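## Task

Pull the cap off the marker whose cap is violet while the other marker keeps its cap fully seated. Every marker and cap must finish resting on the desk, not held up by the robot. Release everything and move the hands away at the end. The robot must not topple or finish leaning.

## Robot and tools

ROBOT. A wheeled cart with a pan/tilt head and two arms, left_arm and right_arm. The cart is 0.53 m wide and spans x = -0.35 to 0.07 m. Each arm pans about a vertical axis at x = -0.060, y = +0.155 (left) or -0.155 m (right). The shoulder sits 0.03 m outward from that axis at 0.89 m height. Links: upper arm 0.116, forearm 0.135, hand 0.162 m. The fixed-jaw tip reaches about 0.44 m from its pan axis at most and cannot go below about 0.55 m above the floor.

FRAMES. Base frame: origin on the floor between the drive wheels, x forward, y left, z up. The result fields left_hand and right_hand give the fixed-jaw tip in this frame; a grasped object sits next to it on the swinging-jaw side. Hand axes: z along the fingers, y pointing from swinging jaw to fixed jaw. base_odometry is measured from the base frame at scene start, counts wheel rotation (slip looks like travel), and its heading (left positive) runs -3.142 to 3.142.

execute_actions. Argument actions: a list holding zero or one action. An empty list only reports state and images. An action may contain base, joints, or both; these start together and may finish at different times; each action lasts at most 15 s. base takes one command only: {"translate_m": d}, a straight drive offset in metres (forward positive, -1.4 to 1.4), or {"rotate_rad": d}, an on-the-spot turn offset in radians (counter-clockwise positive, -3.2 to 3.2). Offsets count from the base's last reported position. No sideways motion. joints is a map from joint name to an absolute target angle in radians. Ranges: head_pan_rad -3.2 to 3.2 (0 forward, positive left); head_tilt_rad -0.76 to 1.45 (0 level, positive down). For each arm prefix left_arm_ / right_arm_: shoulder_pan_rad -1.919 to 1.919, shoulder_lift_rad -1.745 to 1.745, elbow_flex_rad -1.69 to 1.58, wrist_flex_rad -1.658 to 1.658, wrist_roll_rad -2.743 to 2.841, gripper_rad 0 to 1.919. Joints you omit may still be driving to an earlier target. Unknown keys or values out of range make the whole call be rejected with no motion. cameras: list from head_camera, left_wrist_camera, right_wrist_camera, all; omitted, null or ["all"] gives every camera, [] none. The pictures line lists the order of returned images. If a result reports a stop, remaining motion calls in that same reply are skipped.

wait: seconds from 0 to 10; commands nothing and returns state and images. zoom_image: camera plus region [x0, y0, x1, y1] in pixels of that camera's latest full image (images are 644x476, origin top-left), at most 504 by 504. finished_scene: pass the current scene number; it ends the scene permanently and reports success, so the goal must already hold steadily.

JOINT GEOMETRY. Pan: at 0 the left arm points left and the right arm right; positive is clockwise from above; straight ahead is +1.571 (left) and -1.571 (right). Bend: with shoulder_lift, elbow_flex, wrist_flex all 0 the upper arm is up, tilted 0.24 rad outward, and forearm and fingers are horizontal; positive bends downward. Their sum is the finger angle below horizontal; 1.571 means pointing down, possible only if the forearm is no more than 0.08 rad above horizontal. Roll: -1.522 closes the jaws across the arm plane with fixed jaw on the left looking outward; 1.619 puts it on the right; 0.049 closes them in the plane, fixed jaw below (level fingers) or toward the pan axis (fingers down). The hand body protrudes about 0.08 m above level fingers when the fixed jaw is left, below when right, so use the left setting over furniture. Jaw opening by gripper angle: 0 to 0.003 m, 0.3 to 0.026, 0.6 to 0.049, 1 to 0.076, 1.919 to 0.106.

GRIPPING. Commanding below the contact angle squeezes; maximum squeeze at 0.2 rad below contact; going lower adds nothing and may trip the jaw. A holding jaw shows off_target; done means empty or barely gripping. One hand lifts about 0.4 kg fully extended, 0.7 kg within 0.28 m of its pan axis; both hands close in about 1 kg.

RESULT LINES. base_status and joint_status tell how each motion of the last accepted action ended. done: reached (for the base, wheels turned the full amount). off_target: stopped short, maybe still pushing, due to load, obstruction or tripped motor. time_out: target dropped, holds in place. "joint command not followed" plus a cause: a self-collision check refused that arm's targets (the gripper part still runs); such joints show not_followed and may be retried on later actions until valid targets are sent. on_its_own describes uncommanded motion. Motor temperatures list per-arm values in joint_positions order; MOTOR HOT appears from 55 °C; at 70 °C an OVER-TEMPERATURE FAULT stops the arm and affected joints show limit_stop_at_motor_heat, so resend targets afterwards.

CORRECTIONS. Loaded joints sag toward gravity, more when extended; offset the next target upward by the observed sag. Reported hand positions may be a few cm off. A joint held more than about 0.30 rad from target for roughly 2 s trips to 20 % torque (thinking time counts); reset by waiting until still, then commanding 0.2 rad from the reading on the side away from the failed target (or 0.04 rad beyond the range end, or the end itself for a jaw). To stop a blocked joint pushing, set its target to its current reading.

STOWING. Stowed left arm: shoulder_pan -1.75, shoulder_lift 0.05, elbow_flex 1.35, wrist_flex -1.55, wrist_roll -1.52; right arm identical except shoulder_pan 1.75. Stow in two steps, wrists first then the other three, away from loose items. Leaving stow, do not move wrists first. Turning with stowed arms needs 0.44 m free radius; near a desk, turning or reversing can hook the cart's rear and topple it.

AVOID. Hard arm-to-arm contact or pressing (can end the run), pulling objects toward the robot (tipping), drops, slams and very hard pushes.

CAMERAS. Pinhole with radial distortion, 644x476 images. Head camera K fx=fy=556.724, cx 320.869, cy 239.337, near (-0.04, 0, 1.19) m looking forward; wrist cameras ride on the hands. T_world_to_cam maps base frame to camera; expect small per-scene offsets, larger for wrist cameras.

Each tool is called after ">>>" as name(argument=value, ...) on one line, values as JSON.

## Session

I'll start by reading the robot's state and camera images.

>>> execute_actions(actions=[])

Scene clock: 0.00 s.
Motor temperatures (°C, as the motors report them): left_arm=[30 29 28 30 31] | right_arm=[28 30 29 30 28]
base_odometry: x=+0.000 y=+0.000 heading=+0.000 (m, m, rad; odometry frame)
base_status: not commanded
joint_positions: head_pan_rad=-0.022 head_tilt_rad=-0.008 left_arm_shoulder_pan_rad=-1.728 left_arm_shoulder_lift_rad=+0.053 left_arm_elbow_flex_rad=+1.315 left_arm_wrist_flex_rad=-1.632 left_arm_wrist_roll_rad=-1.517 left_arm_gripper_rad=+1.920 right_arm_shoulder_pan_rad=+1.743 right_arm_shoulder_lift_rad=+0.024 right_arm_elbow_flex_rad=+1.359 right_arm_wrist_flex_rad=-1.469 right_arm_wrist_roll_rad=-1.530 right_arm_gripper_rad=+1.920
joint_status: not commanded
left_hand: x=-0.3073 y=+0.1079 z=+0.9155 quat_wxyz=(-0.060, -0.606, -0.049, +0.792) (m; base frame)
right_hand: x=-0.3090 y=-0.1195 z=+0.8879 quat_wxyz=(-0.061, +0.673, -0.061, -0.734) (m; base frame)
pictures: head_camera, left_wrist_camera, right_wrist_camera
Images, in order (width x height): head_camera 644x476, left_wrist_camera 644x476, right_wrist_camera 644x476.

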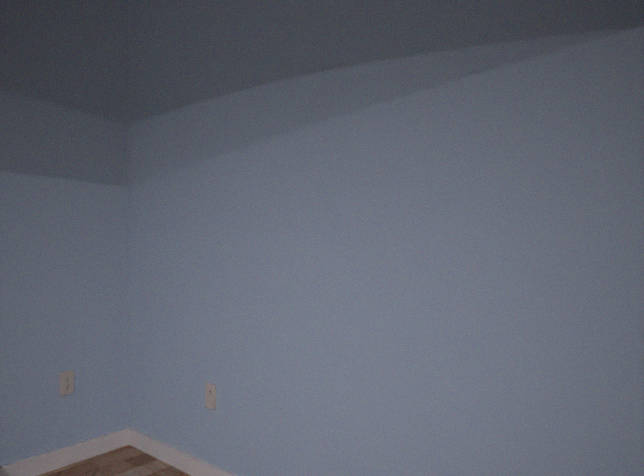

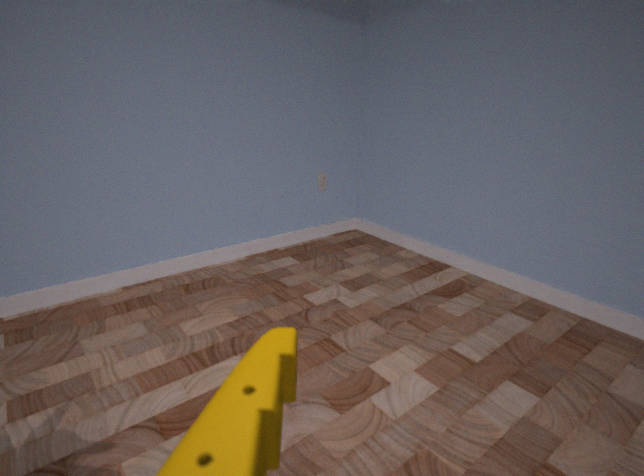

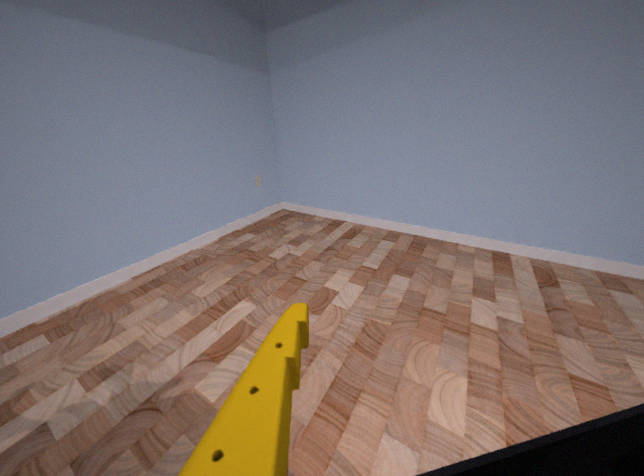

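>>> execute_actions(actions=[{"joints": {"head_pan_rad": 1.2, "head_tilt_rad": 0.4}}], cameras=["head_camera"])

>>> execute_actions(actions=[{"joints": {"head_pan_rad": -1.2, "head_tilt_rad": 0.4}}], cameras=["head_camera"])

Scene clock: 3.03 s.
Motor temperatures (°C, as the motors report them): left_arm=[30 29 28 30 31] | right_arm=[28 30 29 30 28]
base_odometry: x=+0.000 y=+0.000 heading=+0.000 (m, m, rad; odometry frame)
base_status: not commanded
joint_positions: head_pan_rad=+1.190 head_tilt_rad=+0.393 left_arm_shoulder_pan_rad=-1.728 left_arm_shoulder_lift_rad=+0.053 left_arm_elbow_flex_rad=+1.315 left_arm_wrist_flex_rad=-1.632 left_arm_wrist_roll_rad=-1.517 left_arm_gripper_rad=+1.920 right_arm_shoulder_pan_rad=+1.743 right_arm_shoulder_lift_rad=+0.024 right_arm_elbow_flex_rad=+1.359 right_arm_wrist_flex_rad=-1.469 right_arm_wrist_roll_rad=-1.530 right_arm_gripper_rad=+1.920
joint_status: all done
left_hand: x=-0.3073 y=+0.1079 z=+0.9155 quat_wxyz=(-0.060, -0.606, -0.049, +0.792) (m; base frame)
right_hand: x=-0.3090 y=-0.1195 z=+0.8879 quat_wxyz=(-0.061, +0.673, -0.061, -0.734) (m; base frame)
pictures: head_camera
camera_calibration (this result's frames):
head_camera: T_world_to_cam=[[0.909263, -0.416177, 0.00618901, 0.0337063], [-0.176867, -0.399793, -0.899379, 1.06705], [0.376775, 0.816678, -0.437125, 0.517869], [0, 0, 0, 1]] pos_world=[-0.0370419, 0.0176962, 1.18585]
Images, in order (width x height): head_camera 644x476.

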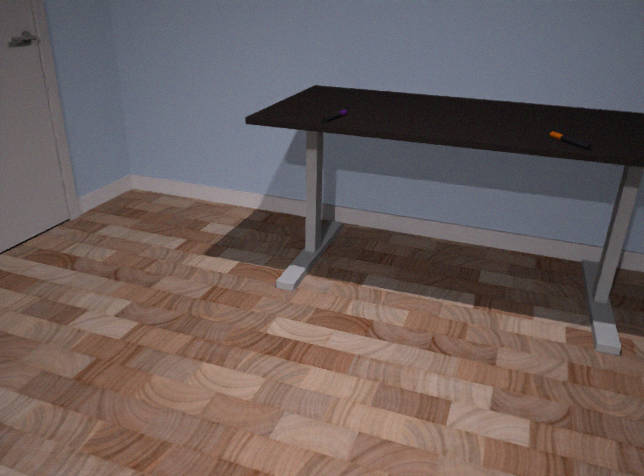

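Scene clock: 5.43 s.
Motor temperatures (°C, as the motors report them): left_arm=[30 29 28 30 31] | right_arm=[28 30 29 30 28]
base_odometry: x=+0.000 y=+0.000 heading=+0.000 (m, m, rad; odometry frame)
base_status: not commanded
joint_positions: head_pan_rad=-1.190 head_tilt_rad=+0.393 left_arm_shoulder_pan_rad=-1.728 left_arm_shoulder_lift_rad=+0.053 left_arm_elbow_flex_rad=+1.315 left_arm_wrist_flex_rad=-1.632 left_arm_wrist_roll_rad=-1.517 left_arm_gripper_rad=+1.920 right_arm_shoulder_pan_rad=+1.743 right_arm_shoulder_lift_rad=+0.024 right_arm_elbow_flex_rad=+1.359 right_arm_wrist_flex_rad=-1.469 right_arm_wrist_roll_rad=-1.530 right_arm_gripper_rad=+1.920
joint_status: all done
left_hand: x=-0.3073 y=+0.1079 z=+0.9155 quat_wxyz=(-0.060, -0.606, -0.049, +0.792) (m; base frame)
right_hand: x=-0.3090 y=-0.1195 z=+0.8879 quat_wxyz=(-0.061, +0.673, -0.061, -0.734) (m; base frame)
pictures: head_camera
camera_calibration (this result's frames):
head_camera: T_world_to_cam=[[-0.945263, -0.32625, 0.00618914, -0.0534566], [-0.14788, 0.4114, -0.899378, 1.06841], [0.290876, -0.851064, -0.437127, 0.513834], [0, 0, 0, 1]] pos_world=[-0.0419955, -0.0196793, 1.18585]
Images, in order (width x height): head_camera 644x476.

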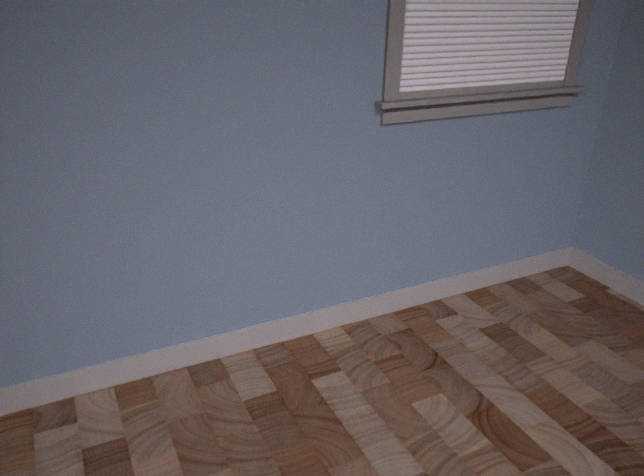

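>>> execute_actions(actions=[{"base": {"rotate_rad": 1.31}, "joints": {"head_pan_rad": -0.1, "head_tilt_rad": 0.4}}], cameras=["head_camera"])

Scene clock: 91.27 s.
Motor temperatures (°C, as the motors report them): left_arm=[30 29 28 30 31] | right_arm=[28 30 29 30 28]
base_odometry: x=-0.001 y=+0.000 heading=+1.308 (m, m, rad; odometry frame)
base_status: done
joint_positions: head_pan_rad=-0.110 head_tilt_rad=+0.393 left_arm_shoulder_pan_rad=-1.728 left_arm_shoulder_lift_rad=+0.053 left_arm_elbow_flex_rad=+1.315 left_arm_wrist_flex_rad=-1.632 left_arm_wrist_roll_rad=-1.517 left_arm_gripper_rad=+1.920 right_arm_shoulder_pan_rad=+1.743 right_arm_shoulder_lift_rad=+0.024 right_arm_elbow_flex_rad=+1.359 right_arm_wrist_flex_rad=-1.469 right_arm_wrist_roll_rad=-1.530 right_arm_gripper_rad=+1.920
joint_status: all done
left_hand: x=-0.3073 y=+0.1079 z=+0.9155 quat_wxyz=(-0.060, -0.606, -0.049, +0.792) (m; base frame)
right_hand: x=-0.3090 y=-0.1195 z=+0.8879 quat_wxyz=(-0.061, +0.673, -0.061, -0.734) (m; base frame)
pictures: head_camera
camera_calibration (this result's frames):
head_camera: T_world_to_cam=[[-0.15775, -0.98746, 0.00619293, -0.0164478], [-0.43261, 0.0634708, -0.899344, 1.05499], [0.887673, -0.144551, -0.437198, 0.541965], [0, 0, 0, 1]] pos_world=[-0.027282, -0.00486118, 1.18585]
Images, in order (width x height): head_camera 644x476.

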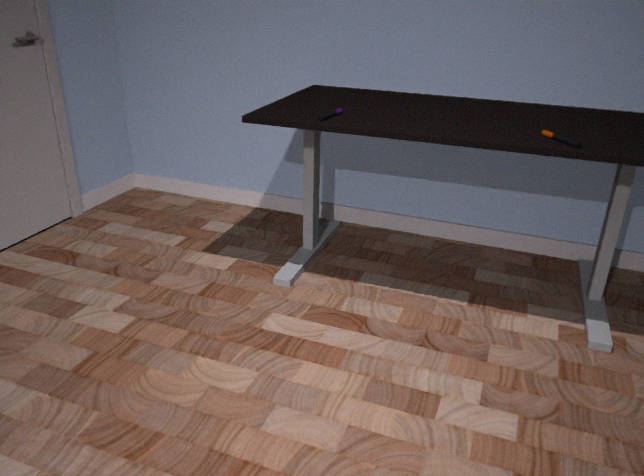

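>>> execute_actions(actions=[{"base": {"translate_m": 1.32}, "joints": {"head_pan_rad": -0.5, "head_tilt_rad": 0.5}}], cameras=["head_camera"])

Scene clock: 100.80 s.
Motor temperatures (°C, as the motors report them): left_arm=[30 29 28 30 31] | right_arm=[28 30 29 30 28]
base_odometry: x=+0.340 y=+1.275 heading=+1.306 (m, m, rad; odometry frame)
base_status: done
joint_positions: head_pan_rad=-0.490 head_tilt_rad=+0.494 left_arm_shoulder_pan_rad=-1.728 left_arm_shoulder_lift_rad=+0.053 left_arm_elbow_flex_rad=+1.315 left_arm_wrist_flex_rad=-1.632 left_arm_wrist_roll_rad=-1.517 left_arm_gripper_rad=+1.920 right_arm_shoulder_pan_rad=+1.743 right_arm_shoulder_lift_rad=+0.024 right_arm_elbow_flex_rad=+1.359 right_arm_wrist_flex_rad=-1.469 right_arm_wrist_roll_rad=-1.530 right_arm_gripper_rad=+1.920
joint_status: all done
left_hand: x=-0.3073 y=+0.1079 z=+0.9155 quat_wxyz=(-0.060, -0.606, -0.049, +0.792) (m; base frame)
right_hand: x=-0.3090 y=-0.1195 z=+0.8879 quat_wxyz=(-0.061, +0.673, -0.061, -0.734) (m; base frame)
pictures: head_camera
camera_calibration (this result's frames):
head_camera: T_world_to_cam=[[-0.512078, -0.858868, 0.0110214, -0.0386588], [-0.455864, 0.260877, -0.850959, 0.998207], [0.727987, -0.440782, -0.525116, 0.635654], [0, 0, 0, 1]] pos_world=[-0.0274972, -0.0134277, 1.18365]
Images, in order (width x height): head_camera 644x476.

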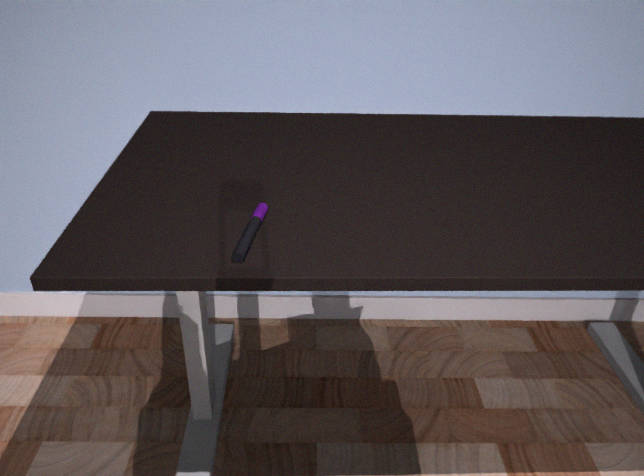

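>>> zoom_image(camera="head_camera", region=[200, 180, 320, 300])

Region (200, 180, 320, 300) of head_camera's 644x476 image, scaled by 4.200.

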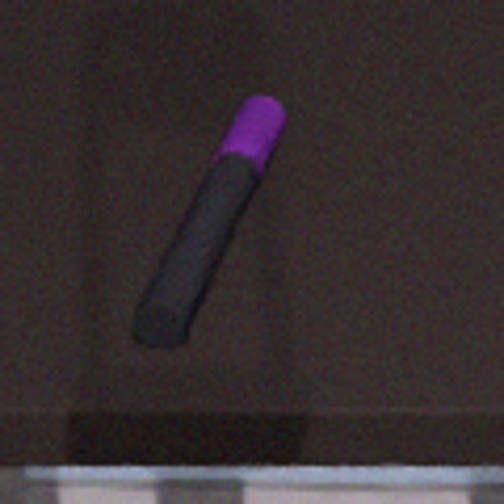

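>>> execute_actions(actions=[{"base": {"rotate_rad": -0.61}, "joints": {"head_pan_rad": 0.15, "head_tilt_rad": 0.6, "left_arm_shoulder_pan_rad": 1.61, "left_arm_shoulder_lift_rad": 0.45, "left_arm_elbow_flex_rad": -0.33, "right_arm_shoulder_pan_rad": -1.3, "right_arm_shoulder_lift_rad": 0.3, "right_arm_elbow_flex_rad": -0.3}}], cameras=["head_camera"])

Scene clock: 223.93 s.
Motor temperatures (°C, as the motors report them): left_arm=[30 29 28 30 31] | right_arm=[28 30 29 30 28]
base_odometry: x=+0.340 y=+1.274 heading=+0.698 (m, m, rad; odometry frame)
base_status: done
joint_positions: head_pan_rad=+0.140 head_tilt_rad=+0.594 left_arm_shoulder_pan_rad=+1.602 left_arm_shoulder_lift_rad=+0.467 left_arm_elbow_flex_rad=-0.297 left_arm_wrist_flex_rad=-1.632 left_arm_wrist_roll_rad=-1.517 left_arm_gripper_rad=+1.920 right_arm_shoulder_pan_rad=-1.293 right_arm_shoulder_lift_rad=+0.314 right_arm_elbow_flex_rad=-0.269 right_arm_wrist_flex_rad=-1.469 right_arm_wrist_roll_rad=-1.530 right_arm_gripper_rad=+1.920
joint_status: all done
left_hand: x=+0.1977 y=+0.1547 z=+1.1238 quat_wxyz=(+0.998, +0.001, +0.054, -0.018) (m; base frame)
right_hand: x=+0.1830 y=-0.2164 z=+1.1503 quat_wxyz=(+0.988, +0.010, +0.073, -0.134) (m; base frame)
pictures: head_camera
camera_calibration (this result's frames):
head_camera: T_world_to_cam=[[0.0936305, -0.995483, 0.015722, -0.0156009], [-0.603684, -0.0693228, -0.794204, 0.925935], [0.791707, 0.0648706, -0.607447, 0.733412], [0, 0, 0, 1]] pos_world=[-0.0202145, 0.00108112, 1.18114]
Images, in order (width x height): head_camera 644x476.

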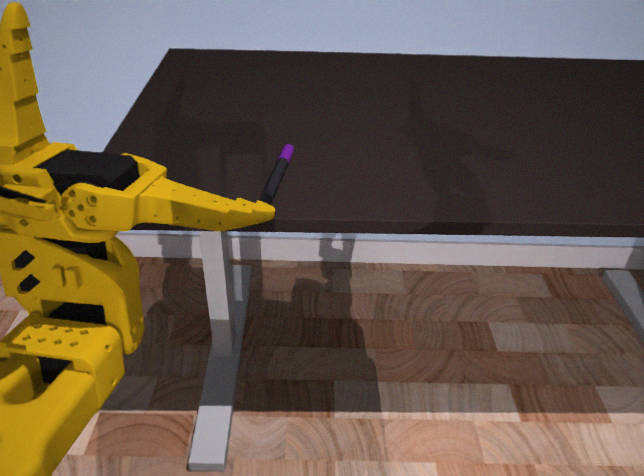

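>>> zoom_image(camera="head_camera", region=[180, 120, 380, 300])

>>> zoom_image(camera="head_camera", region=[150, 300, 350, 476])

Region (180, 120, 380, 300) of head_camera's 644x476 image, scaled by 2.520; it fills the top 454 rows of this view, and the rest is white.

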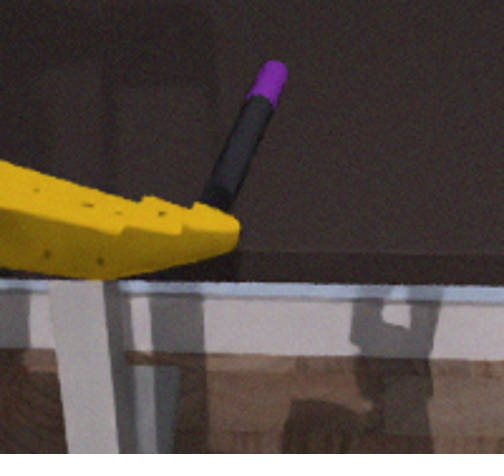

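Region (150, 300, 350, 476) of head_camera's 644x476 image, scaled by 2.520; it fills the top 444 rows of this view, and the rest is white.

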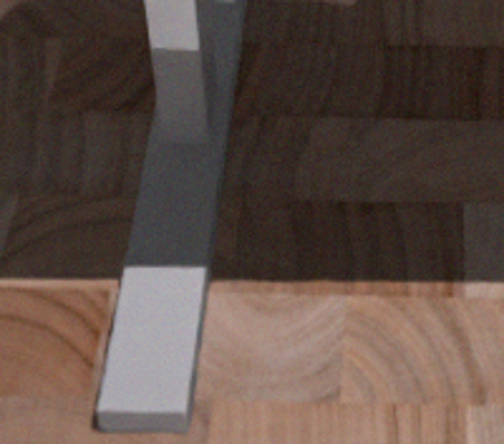

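>>> execute_actions(actions=[{"base": {"translate_m": 0.36}, "joints": {"head_pan_rad": 0.1, "head_tilt_rad": 0.85, "left_arm_wrist_flex_rad": 1.4, "left_arm_wrist_roll_rad": 1.62, "left_arm_gripper_rad": 0.9, "right_arm_wrist_flex_rad": 1.4, "right_arm_wrist_roll_rad": 2.7, "right_arm_gripper_rad": 0.9}}])

Scene clock: 253.33 s.
Motor temperatures (°C, as the motors report them): left_arm=[30 29 29 30 31] | right_arm=[28 30 29 30 28]
base_odometry: x=+0.616 y=+1.505 heading=+0.696 (m, m, rad; odometry frame)
base_status: done
joint_positions: head_pan_rad=+0.110 head_tilt_rad=+0.845 left_arm_shoulder_pan_rad=+1.602 left_arm_shoulder_lift_rad=+0.473 left_arm_elbow_flex_rad=-0.298 left_arm_wrist_flex_rad=+1.390 left_arm_wrist_roll_rad=+1.609 left_arm_gripper_rad=+0.907 right_arm_shoulder_pan_rad=-1.294 right_arm_shoulder_lift_rad=+0.319 right_arm_elbow_flex_rad=-0.271 right_arm_wrist_flex_rad=+1.394 right_arm_wrist_roll_rad=+2.692 right_arm_gripper_rad=+0.908
joint_status: all done
left_hand: x=+0.1812 y=+0.1394 z=+0.8026 quat_wxyz=(+0.000, -1.000, +0.020, -0.003) (m; base frame)
right_hand: x=+0.1842 y=-0.2282 z=+0.8325 quat_wxyz=(-0.040, -0.920, -0.387, -0.050) (m; base frame)
pictures: head_camera, left_wrist_camera, right_wrist_camera
camera_calibration (this result's frames):
head_camera: T_world_to_cam=[[0.0689764, -0.997261, 0.0267025, -0.0293982], [-0.782521, -0.0706872, -0.618599, 0.715407], [0.618792, 0.0217734, -0.785253, 0.929939], [0, 0, 0, 1]] pos_world=[-0.0135896, 0.00100453, 1.17357]
left_wrist_camera: T_world_to_cam=[[0.00133102, 0.999925, 0.0121676, -0.149095], [0.838946, -0.00773834, 0.54416, -0.566023], [0.544213, 0.00948363, -0.838893, 0.643949], [0, 0, 0, 1]] pos_world=[0.124616, 0.138597, 0.850025]
right_wrist_camera: T_world_to_cam=[[-0.68869, 0.718073, -0.100387, 0.371112], [0.526495, 0.590464, 0.611682, -0.452962], [0.498507, 0.368406, -0.784709, 0.711147], [0, 0, 0, 1]] pos_world=[0.139551, -0.261019, 0.872367]
Images, in order (width x height): head_camera 644x476, left_wrist_camera 644x476, right_wrist_camera 644x476.

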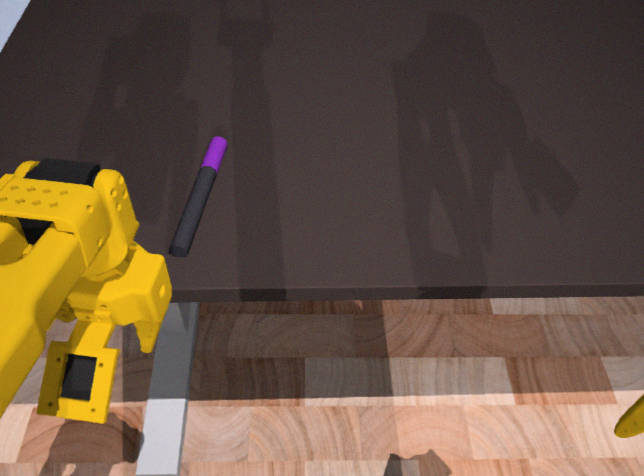

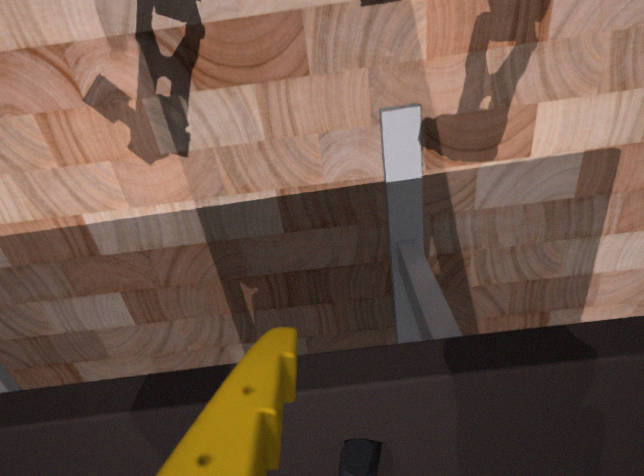

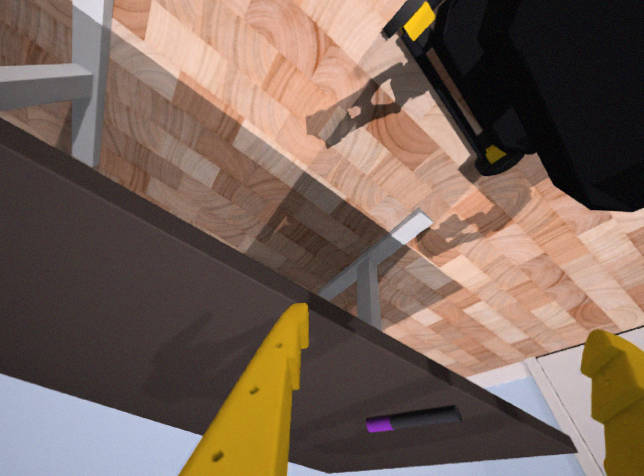

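>>> zoom_image(camera="head_camera", region=[130, 120, 290, 320])

Region (130, 120, 290, 320) of head_camera's 644x476 image, scaled by 2.520; it fills the left 403 columns of this view, and the rest is white.

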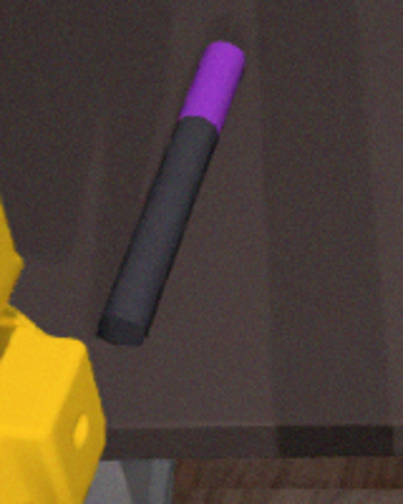

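>>> execute_actions(actions=[{"base": {"translate_m": 0.165}, "joints": {"head_pan_rad": 0.3, "head_tilt_rad": 1.1}}])

Scene clock: 275.30 s.
Motor temperatures (°C, as the motors report them): left_arm=[30 29 29 30 31] | right_arm=[28 30 29 30 28]
base_odometry: x=+0.743 y=+1.611 heading=+0.696 (m, m, rad; odometry frame)
base_status: done
joint_positions: head_pan_rad=+0.290 head_tilt_rad=+1.095 left_arm_shoulder_pan_rad=+1.602 left_arm_shoulder_lift_rad=+0.473 left_arm_elbow_flex_rad=-0.298 left_arm_wrist_flex_rad=+1.390 left_arm_wrist_roll_rad=+1.609 left_arm_gripper_rad=+0.907 right_arm_shoulder_pan_rad=-1.294 right_arm_shoulder_lift_rad=+0.319 right_arm_elbow_flex_rad=-0.271 right_arm_wrist_flex_rad=+1.394 right_arm_wrist_roll_rad=+2.692 right_arm_gripper_rad=+0.908
joint_status: all done
left_hand: x=+0.1812 y=+0.1394 z=+0.8026 quat_wxyz=(+0.000, -1.000, +0.020, -0.003) (m; base frame)
right_hand: x=+0.1842 y=-0.2282 z=+0.8325 quat_wxyz=(-0.040, -0.920, -0.387, -0.050) (m; base frame)
pictures: head_camera, left_wrist_camera, right_wrist_camera
camera_calibration (this result's frames):
head_camera: T_world_to_cam=[[0.254038, -0.966524, 0.0359957, -0.0313967], [-0.880575, -0.246521, -0.404741, 0.464648], [0.400065, 0.0711227, -0.913723, 1.06753], [0, 0, 0, 1]] pos_world=[-0.00994698, 0.0082745, 1.16462]
left_wrist_camera: T_world_to_cam=[[0.00133102, 0.999925, 0.0121676, -0.149095], [0.838946, -0.00773834, 0.54416, -0.566023], [0.544213, 0.00948363, -0.838893, 0.643949], [0, 0, 0, 1]] pos_world=[0.124616, 0.138597, 0.850025]
right_wrist_camera: T_world_to_cam=[[-0.68869, 0.718073, -0.100387, 0.371112], [0.526495, 0.590464, 0.611682, -0.452962], [0.498507, 0.368406, -0.784709, 0.711147], [0, 0, 0, 1]] pos_world=[0.139551, -0.261019, 0.872367]
Images, in order (width x height): head_camera 644x476, left_wrist_camera 644x476, right_wrist_camera 644x476.

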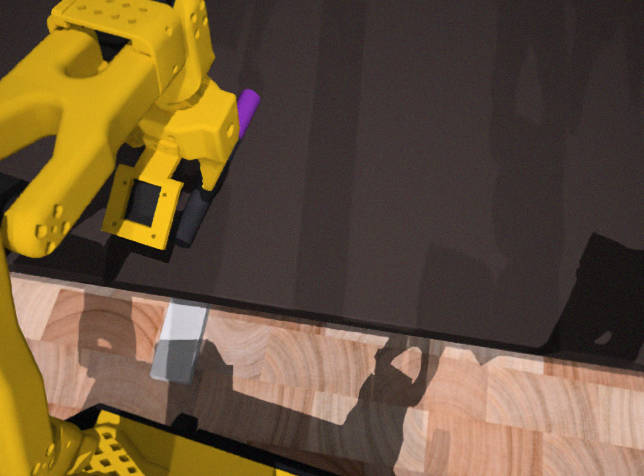

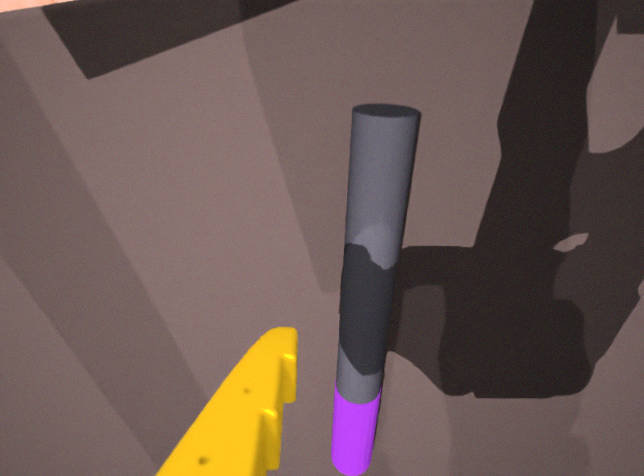

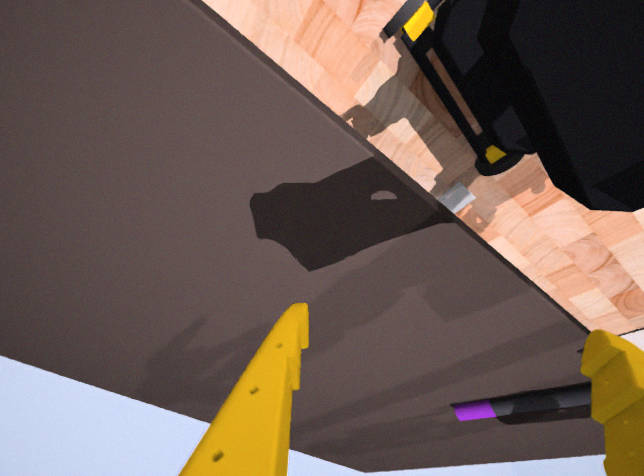

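>>> execute_actions(actions=[{"joints": {"left_arm_shoulder_pan_rad": 1.56, "left_arm_shoulder_lift_rad": 0.582, "left_arm_elbow_flex_rad": -0.188, "left_arm_wrist_flex_rad": 1.133, "left_arm_gripper_rad": 0.7}}], cameras=["head_camera", "left_wrist_camera"])

Scene clock: 307.17 s.
Motor temperatures (°C, as the motors report them): left_arm=[30 29 29 30 31] | right_arm=[28 30 30 30 28]
base_odometry: x=+0.743 y=+1.611 heading=+0.696 (m, m, rad; odometry frame)
base_status: not commanded
joint_positions: head_pan_rad=+0.290 head_tilt_rad=+1.095 left_arm_shoulder_pan_rad=+1.568 left_arm_shoulder_lift_rad=+0.599 left_arm_elbow_flex_rad=-0.187 left_arm_wrist_flex_rad=+1.143 left_arm_wrist_roll_rad=+1.609 left_arm_gripper_rad=+0.707 right_arm_shoulder_pan_rad=-1.294 right_arm_shoulder_lift_rad=+0.319 right_arm_elbow_flex_rad=-0.271 right_arm_wrist_flex_rad=+1.394 right_arm_wrist_roll_rad=+2.692 right_arm_gripper_rad=+0.908
joint_status: all done
left_hand: x=+0.1854 y=+0.1476 z=+0.7614 quat_wxyz=(+0.000, -1.000, +0.004, -0.008) (m; base frame)
right_hand: x=+0.1842 y=-0.2282 z=+0.8325 quat_wxyz=(-0.040, -0.920, -0.387, -0.050) (m; base frame)
pictures: head_camera, left_wrist_camera
camera_calibration (this result's frames):
head_camera: T_world_to_cam=[[0.254038, -0.966524, 0.0359957, -0.0313967], [-0.880575, -0.246521, -0.404741, 0.464649], [0.400065, 0.0711226, -0.913723, 1.06753], [0, 0, 0, 1]] pos_world=[-0.00994698, 0.0082745, 1.16462]
left_wrist_camera: T_world_to_cam=[[-0.0325191, 0.9994, 0.0118942, -0.150196], [0.833685, 0.0205592, 0.551857, -0.556084], [0.551282, 0.0278619, -0.833854, 0.599165], [0, 0, 0, 1]] pos_world=[0.128406, 0.144845, 0.808281]
Images, in order (width x height): head_camera 644x476, left_wrist_camera 644x476.

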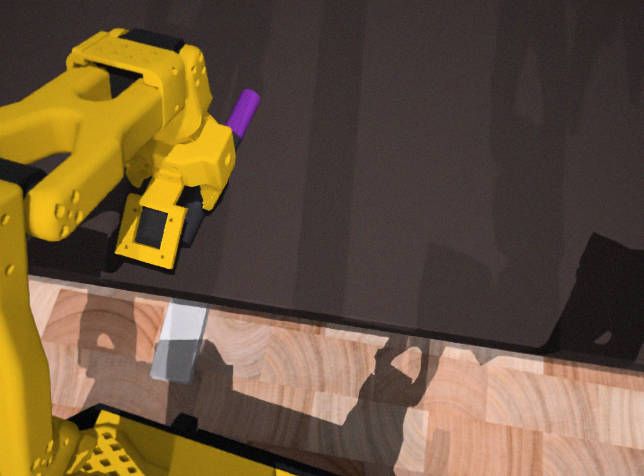

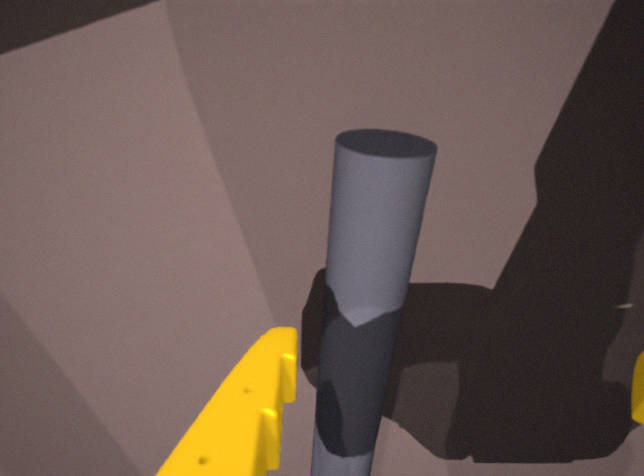

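>>> execute_actions(actions=[{"joints": {"left_arm_shoulder_lift_rad": 0.745, "left_arm_elbow_flex_rad": -0.235, "left_arm_wrist_flex_rad": 1.02}}], cameras=["head_camera", "left_wrist_camera"])

Scene clock: 317.70 s.
Motor temperatures (°C, as the motors report them): left_arm=[30 29 29 30 31] | right_arm=[28 30 30 30 28]
base_odometry: x=+0.743 y=+1.611 heading=+0.696 (m, m, rad; odometry frame)
base_status: not commanded
joint_positions: head_pan_rad=+0.290 head_tilt_rad=+1.095 left_arm_shoulder_pan_rad=+1.568 left_arm_shoulder_lift_rad=+0.752 left_arm_elbow_flex_rad=-0.210 left_arm_wrist_flex_rad=+1.032 left_arm_wrist_roll_rad=+1.609 left_arm_gripper_rad=+0.707 right_arm_shoulder_pan_rad=-1.294 right_arm_shoulder_lift_rad=+0.319 right_arm_elbow_flex_rad=-0.271 right_arm_wrist_flex_rad=+1.394 right_arm_wrist_roll_rad=+2.692 right_arm_gripper_rad=+0.908
joint_status: all done
left_hand: x=+0.1855 y=+0.1476 z=+0.7313 quat_wxyz=(+0.000, -1.000, +0.004, +0.002) (m; base frame)
right_hand: x=+0.1842 y=-0.2282 z=+0.8325 quat_wxyz=(-0.040, -0.920, -0.387, -0.050) (m; base frame)
pictures: head_camera, left_wrist_camera
camera_calibration (this result's frames):
head_camera: T_world_to_cam=[[0.254041, -0.966523, 0.0359957, -0.0313967], [-0.880575, -0.246524, -0.404739, 0.464646], [0.400063, 0.0711233, -0.913724, 1.06753], [0, 0, 0, 1]] pos_world=[-0.00994698, 0.00827462, 1.16462]
left_wrist_camera: T_world_to_cam=[[-0.032276, 0.999401, 0.0124852, -0.150313], [0.844524, 0.0205891, 0.535122, -0.529348], [0.534545, 0.0278157, -0.844682, 0.585055], [0, 0, 0, 1]] pos_world=[0.129457, 0.144848, 0.779328]
Images, in order (width x height): head_camera 644x476, left_wrist_camera 644x476.

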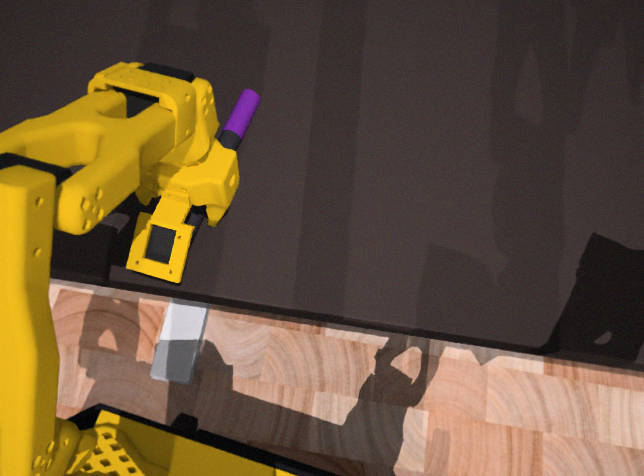

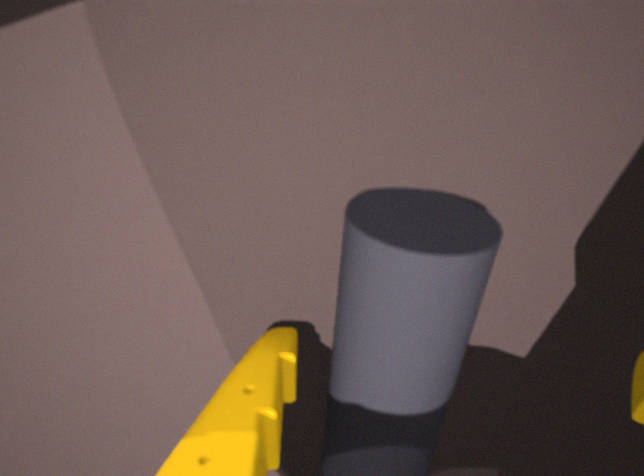

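>>> execute_actions(actions=[{"joints": {"left_arm_gripper_rad": 0.08}}], cameras=["head_camera", "left_wrist_camera"])

Scene clock: 323.33 s.
Motor temperatures (°C, as the motors report them): left_arm=[30 29 29 30 31] | right_arm=[28 30 30 30 28]
base_odometry: x=+0.743 y=+1.611 heading=+0.696 (m, m, rad; odometry frame)
base_status: not commanded
joint_positions: head_pan_rad=+0.290 head_tilt_rad=+1.095 left_arm_shoulder_pan_rad=+1.562 left_arm_shoulder_lift_rad=+0.752 left_arm_elbow_flex_rad=-0.222 left_arm_wrist_flex_rad=+1.029 left_arm_wrist_roll_rad=+1.609 left_arm_gripper_rad=+0.209 right_arm_shoulder_pan_rad=-1.294 right_arm_shoulder_lift_rad=+0.319 right_arm_elbow_flex_rad=-0.271 right_arm_wrist_flex_rad=+1.394 right_arm_wrist_roll_rad=+2.692 right_arm_gripper_rad=+0.908
joint_status: left_arm_gripper_rad off_target (ended at +0.209, target +0.080)
left_hand: x=+0.1888 y=+0.1491 z=+0.7328 quat_wxyz=(+0.000, -1.000, +0.001, -0.006) (m; base frame)
right_hand: x=+0.1842 y=-0.2282 z=+0.8325 quat_wxyz=(-0.040, -0.920, -0.387, -0.050) (m; base frame)
pictures: head_camera, left_wrist_camera
camera_calibration (this result's frames):
head_camera: T_world_to_cam=[[0.254041, -0.966523, 0.0359957, -0.0313967], [-0.880575, -0.246524, -0.404739, 0.464646], [0.400063, 0.0711234, -0.913724, 1.06753], [0, 0, 0, 1]] pos_world=[-0.00994698, 0.00827463, 1.16462]
left_wrist_camera: T_world_to_cam=[[-0.0385957, 0.999182, 0.012031, -0.150201], [0.836074, 0.0256967, 0.548014, -0.541561], [0.547257, 0.0312098, -0.836382, 0.575502], [0, 0, 0, 1]] pos_world=[0.13204, 0.146033, 0.77993]
Images, in order (width x height): head_camera 644x476, left_wrist_camera 644x476.

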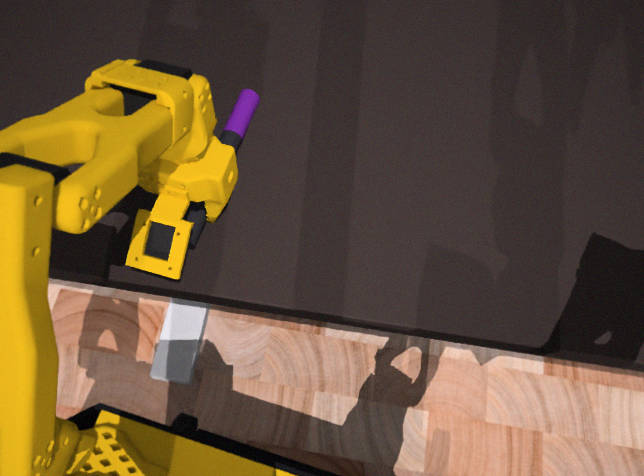

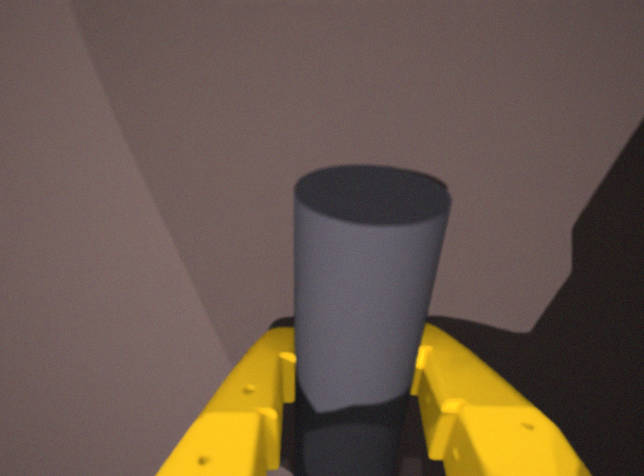

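>>> execute_actions(actions=[{"joints": {"left_arm_gripper_rad": 0.012, "left_arm_shoulder_lift_rad": 0.56, "left_arm_elbow_flex_rad": -0.35, "left_arm_wrist_flex_rad": 1.325}}], cameras=["head_camera", "left_wrist_camera"])

Scene clock: 366.60 s.
Motor temperatures (°C, as the motors report them): left_arm=[30 29 29 30 31] | right_arm=[28 30 30 30 28]
base_odometry: x=+0.743 y=+1.611 heading=+0.696 (m, m, rad; odometry frame)
base_status: not commanded
joint_positions: head_pan_rad=+0.290 head_tilt_rad=+1.095 left_arm_shoulder_pan_rad=+1.562 left_arm_shoulder_lift_rad=+0.619 left_arm_elbow_flex_rad=-0.317 left_arm_wrist_flex_rad=+1.315 left_arm_wrist_roll_rad=+1.609 left_arm_gripper_rad=+0.205 right_arm_shoulder_pan_rad=-1.294 right_arm_shoulder_lift_rad=+0.319 right_arm_elbow_flex_rad=-0.271 right_arm_wrist_flex_rad=+1.394 right_arm_wrist_roll_rad=+2.692 right_arm_gripper_rad=+0.908
joint_status: left_arm_gripper_rad off_target (ended at +0.205, target +0.012); the others done
left_hand: x=+0.1818 y=+0.1491 z=+0.7740 quat_wxyz=(+0.000, -1.000, +0.001, +0.023) (m; base frame)
right_hand: x=+0.1842 y=-0.2282 z=+0.8325 quat_wxyz=(-0.040, -0.920, -0.387, -0.050) (m; base frame)
pictures: head_camera, left_wrist_camera
camera_calibration (this result's frames):
head_camera: T_world_to_cam=[[0.254041, -0.966523, 0.0359957, -0.0313967], [-0.880575, -0.246524, -0.404739, 0.464647], [0.400064, 0.0711234, -0.913724, 1.06753], [0, 0, 0, 1]] pos_world=[-0.00994698, 0.00827463, 1.16462]
left_wrist_camera: T_world_to_cam=[[-0.0378654, 0.999189, 0.0136966, -0.152327], [0.865813, 0.0259613, 0.499693, -0.526294], [0.498932, 0.0307798, -0.866094, 0.645615], [0, 0, 0, 1]] pos_world=[0.127787, 0.145995, 0.824235]
Images, in order (width x height): head_camera 644x476, left_wrist_camera 644x476.

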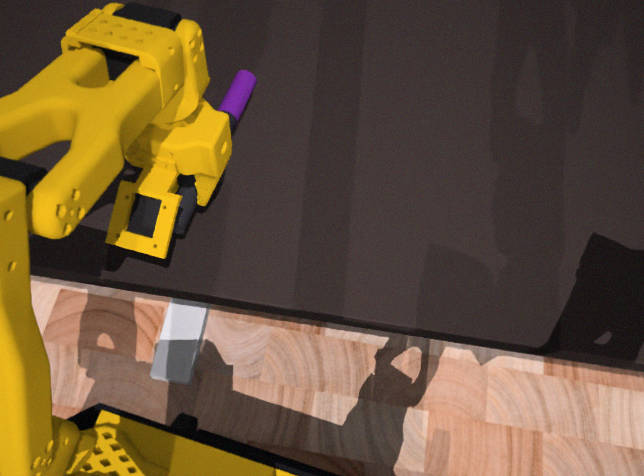

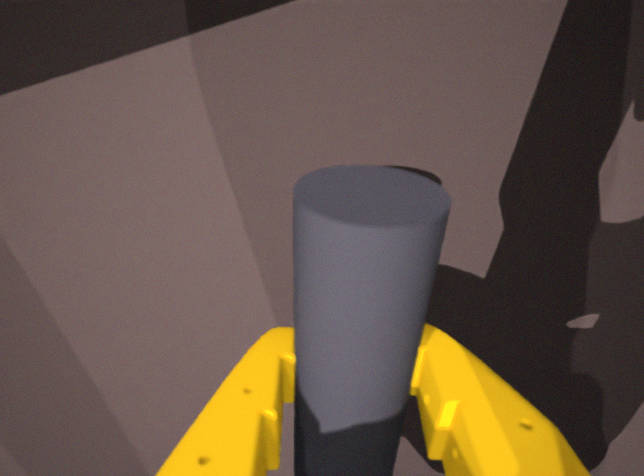

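>>> execute_actions(actions=[{"joints": {"left_arm_shoulder_pan_rad": 1.89, "left_arm_shoulder_lift_rad": 0.715, "left_arm_elbow_flex_rad": -0.44, "left_arm_wrist_flex_rad": 0.81, "left_arm_wrist_roll_rad": 0.26, "head_pan_rad": 0.08, "head_tilt_rad": 0.97}}])

Scene clock: 378.93 s.
Motor temperatures (°C, as the motors report them): left_arm=[30 29 29 30 31] | right_arm=[28 30 30 30 28]
base_odometry: x=+0.743 y=+1.611 heading=+0.696 (m, m, rad; odometry frame)
base_status: not commanded
joint_positions: head_pan_rad=+0.090 head_tilt_rad=+0.985 left_arm_shoulder_pan_rad=+1.883 left_arm_shoulder_lift_rad=+0.741 left_arm_elbow_flex_rad=-0.404 left_arm_wrist_flex_rad=+0.824 left_arm_wrist_roll_rad=+0.270 left_arm_gripper_rad=+0.205 right_arm_shoulder_pan_rad=-1.294 right_arm_shoulder_lift_rad=+0.319 right_arm_elbow_flex_rad=-0.271 right_arm_wrist_flex_rad=+1.394 right_arm_wrist_roll_rad=+2.692 right_arm_gripper_rad=+0.908
joint_status: all done
left_hand: x=+0.2373 y=+0.0569 z=+0.7681 quat_wxyz=(+0.101, -0.660, +0.723, -0.177) (m; base frame)
right_hand: x=+0.1842 y=-0.2282 z=+0.8325 quat_wxyz=(-0.040, -0.920, -0.387, -0.050) (m; base frame)
pictures: head_camera, left_wrist_camera, right_wrist_camera
camera_calibration (this result's frames):
head_camera: T_world_to_cam=[[0.0531745, -0.998068, 0.0321493, -0.0364101], [-0.862146, -0.0621301, -0.502836, 0.578423], [0.503862, -0.000979287, -0.863784, 1.01493], [0, 0, 0, 1]] pos_world=[-0.0107619, 0.000591593, 1.1687]
left_wrist_camera: T_world_to_cam=[[0.917725, -0.0244004, 0.396465, -0.520618], [-0.270218, -0.769919, 0.578107, -0.314402], [0.29114, -0.637675, -0.713167, 0.585584], [0, 0, 0, 1]] pos_world=[0.22234, 0.118646, 0.805784]
right_wrist_camera: T_world_to_cam=[[-0.68869, 0.718073, -0.100387, 0.371112], [0.526495, 0.590464, 0.611682, -0.452962], [0.498507, 0.368406, -0.784709, 0.711147], [0, 0, 0, 1]] pos_world=[0.139551, -0.261019, 0.872367]
Images, in order (width x height): head_camera 644x476, left_wrist_camera 644x476, right_wrist_camera 644x476.

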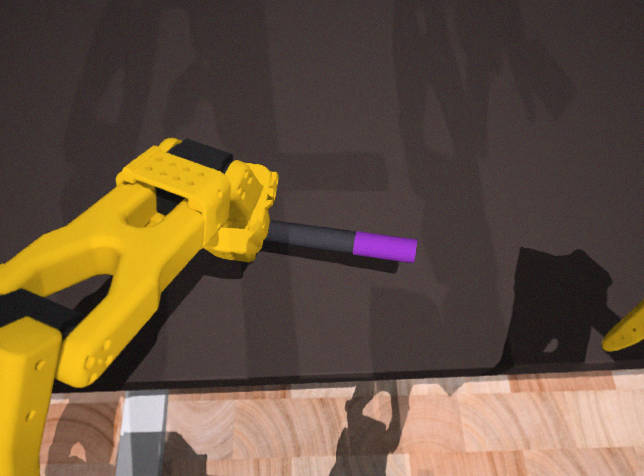

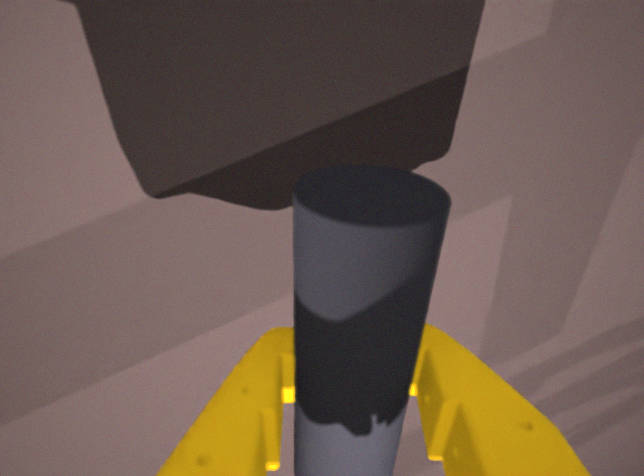

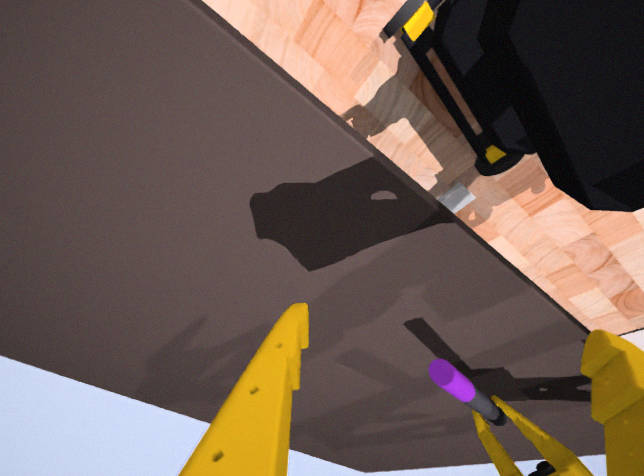

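>>> zoom_image(camera="head_camera", region=[230, 180, 450, 310])

Region (230, 180, 450, 310) of head_camera's 644x476 image, scaled by 2.291; it fills the top 298 rows of this view, and the rest is white.

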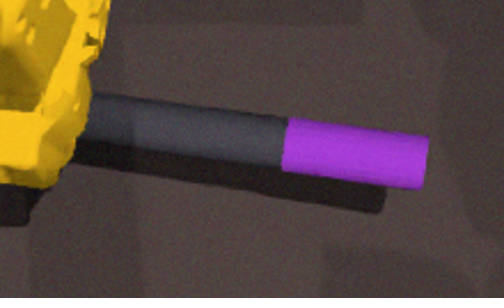

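>>> execute_actions(actions=[{"joints": {"right_arm_shoulder_pan_rad": -1.89, "right_arm_shoulder_lift_rad": 0.42, "right_arm_elbow_flex_rad": -0.48, "right_arm_wrist_flex_rad": 1.19, "right_arm_wrist_roll_rad": 2.81, "right_arm_gripper_rad": 0.75}}])

Scene clock: 413.60 s.
Motor temperatures (°C, as the motors report them): left_arm=[30 29 29 30 31] | right_arm=[28 30 30 30 28]
base_odometry: x=+0.743 y=+1.611 heading=+0.696 (m, m, rad; odometry frame)
base_status: not commanded
joint_positions: head_pan_rad=+0.090 head_tilt_rad=+0.985 left_arm_shoulder_pan_rad=+1.883 left_arm_shoulder_lift_rad=+0.741 left_arm_elbow_flex_rad=-0.404 left_arm_wrist_flex_rad=+0.824 left_arm_wrist_roll_rad=+0.270 left_arm_gripper_rad=+0.205 right_arm_shoulder_pan_rad=-1.883 right_arm_shoulder_lift_rad=+0.437 right_arm_elbow_flex_rad=-0.447 right_arm_wrist_flex_rad=+1.200 right_arm_wrist_roll_rad=+2.802 right_arm_gripper_rad=+0.758
joint_status: all done
left_hand: x=+0.2373 y=+0.0569 z=+0.7681 quat_wxyz=(+0.101, -0.660, +0.723, -0.177) (m; base frame)
right_hand: x=+0.2309 y=-0.0641 z=+0.8444 quat_wxyz=(-0.080, -0.720, -0.668, -0.172) (m; base frame)
pictures: head_camera, left_wrist_camera, right_wrist_camera
camera_calibration (this result's frames):
head_camera: T_world_to_cam=[[0.0531688, -0.998068, 0.0321491, -0.0364102], [-0.862143, -0.062125, -0.502841, 0.578428], [0.503867, -0.000981663, -0.863781, 1.01492], [0, 0, 0, 1]] pos_world=[-0.010762, 0.000591382, 1.1687]
left_wrist_camera: T_world_to_cam=[[0.917725, -0.0244004, 0.396465, -0.520618], [-0.270218, -0.769919, 0.578107, -0.314402], [0.29114, -0.637675, -0.713167, 0.585584], [0, 0, 0, 1]] pos_world=[0.22234, 0.118646, 0.805784]
right_wrist_camera: T_world_to_cam=[[-0.936141, 0.122543, -0.329581, 0.499125], [-0.130029, 0.750221, 0.648275, -0.450778], [0.3267, 0.649732, -0.686379, 0.611423], [0, 0, 0, 1]] pos_world=[0.208886, -0.120242, 0.876398]
Images, in order (width x height): head_camera 644x476, left_wrist_camera 644x476, right_wrist_camera 644x476.

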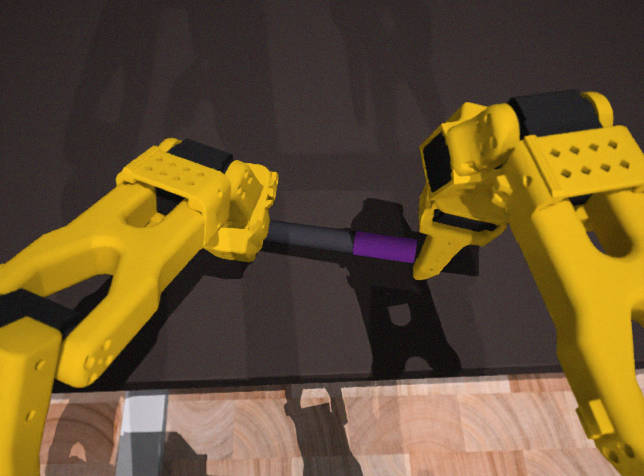

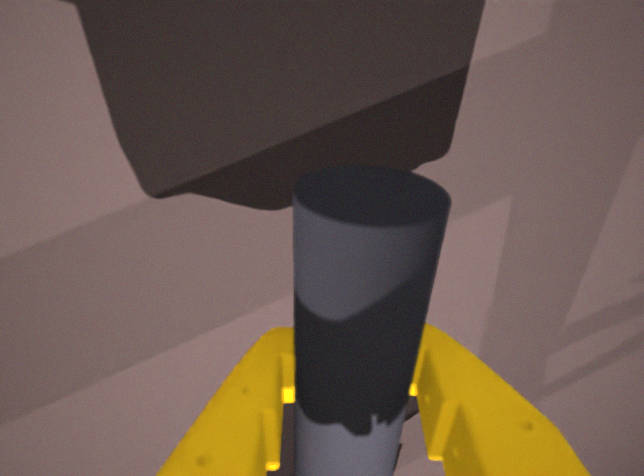

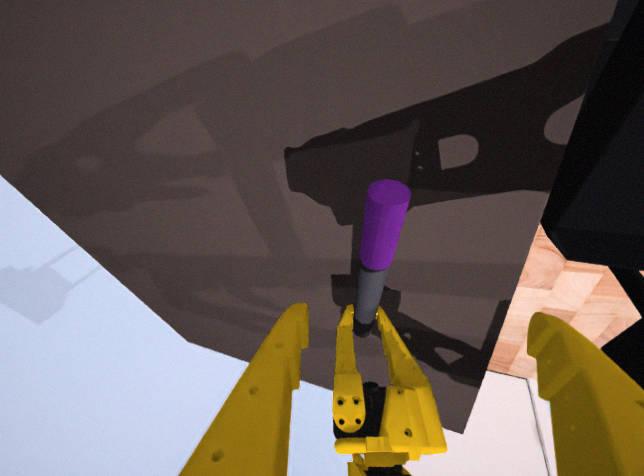

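>>> zoom_image(camera="right_wrist_camera", region=[280, 160, 480, 360])

>>> zoom_image(camera="head_camera", region=[330, 160, 530, 320])

Region (280, 160, 480, 360) of right_wrist_camera's 644x476 image, scaled by 2.520.

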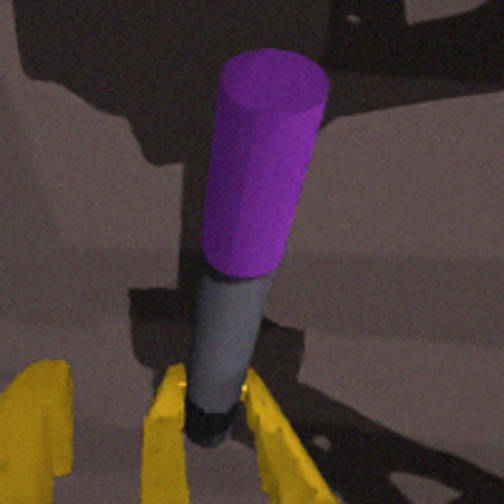

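Region (330, 160, 530, 320) of head_camera's 644x476 image, scaled by 2.520; it fills the top 403 rows of this view, and the rest is white.

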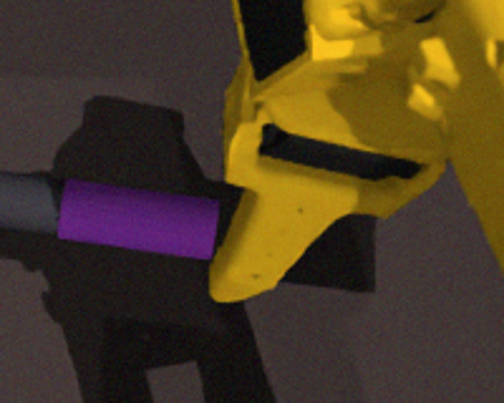

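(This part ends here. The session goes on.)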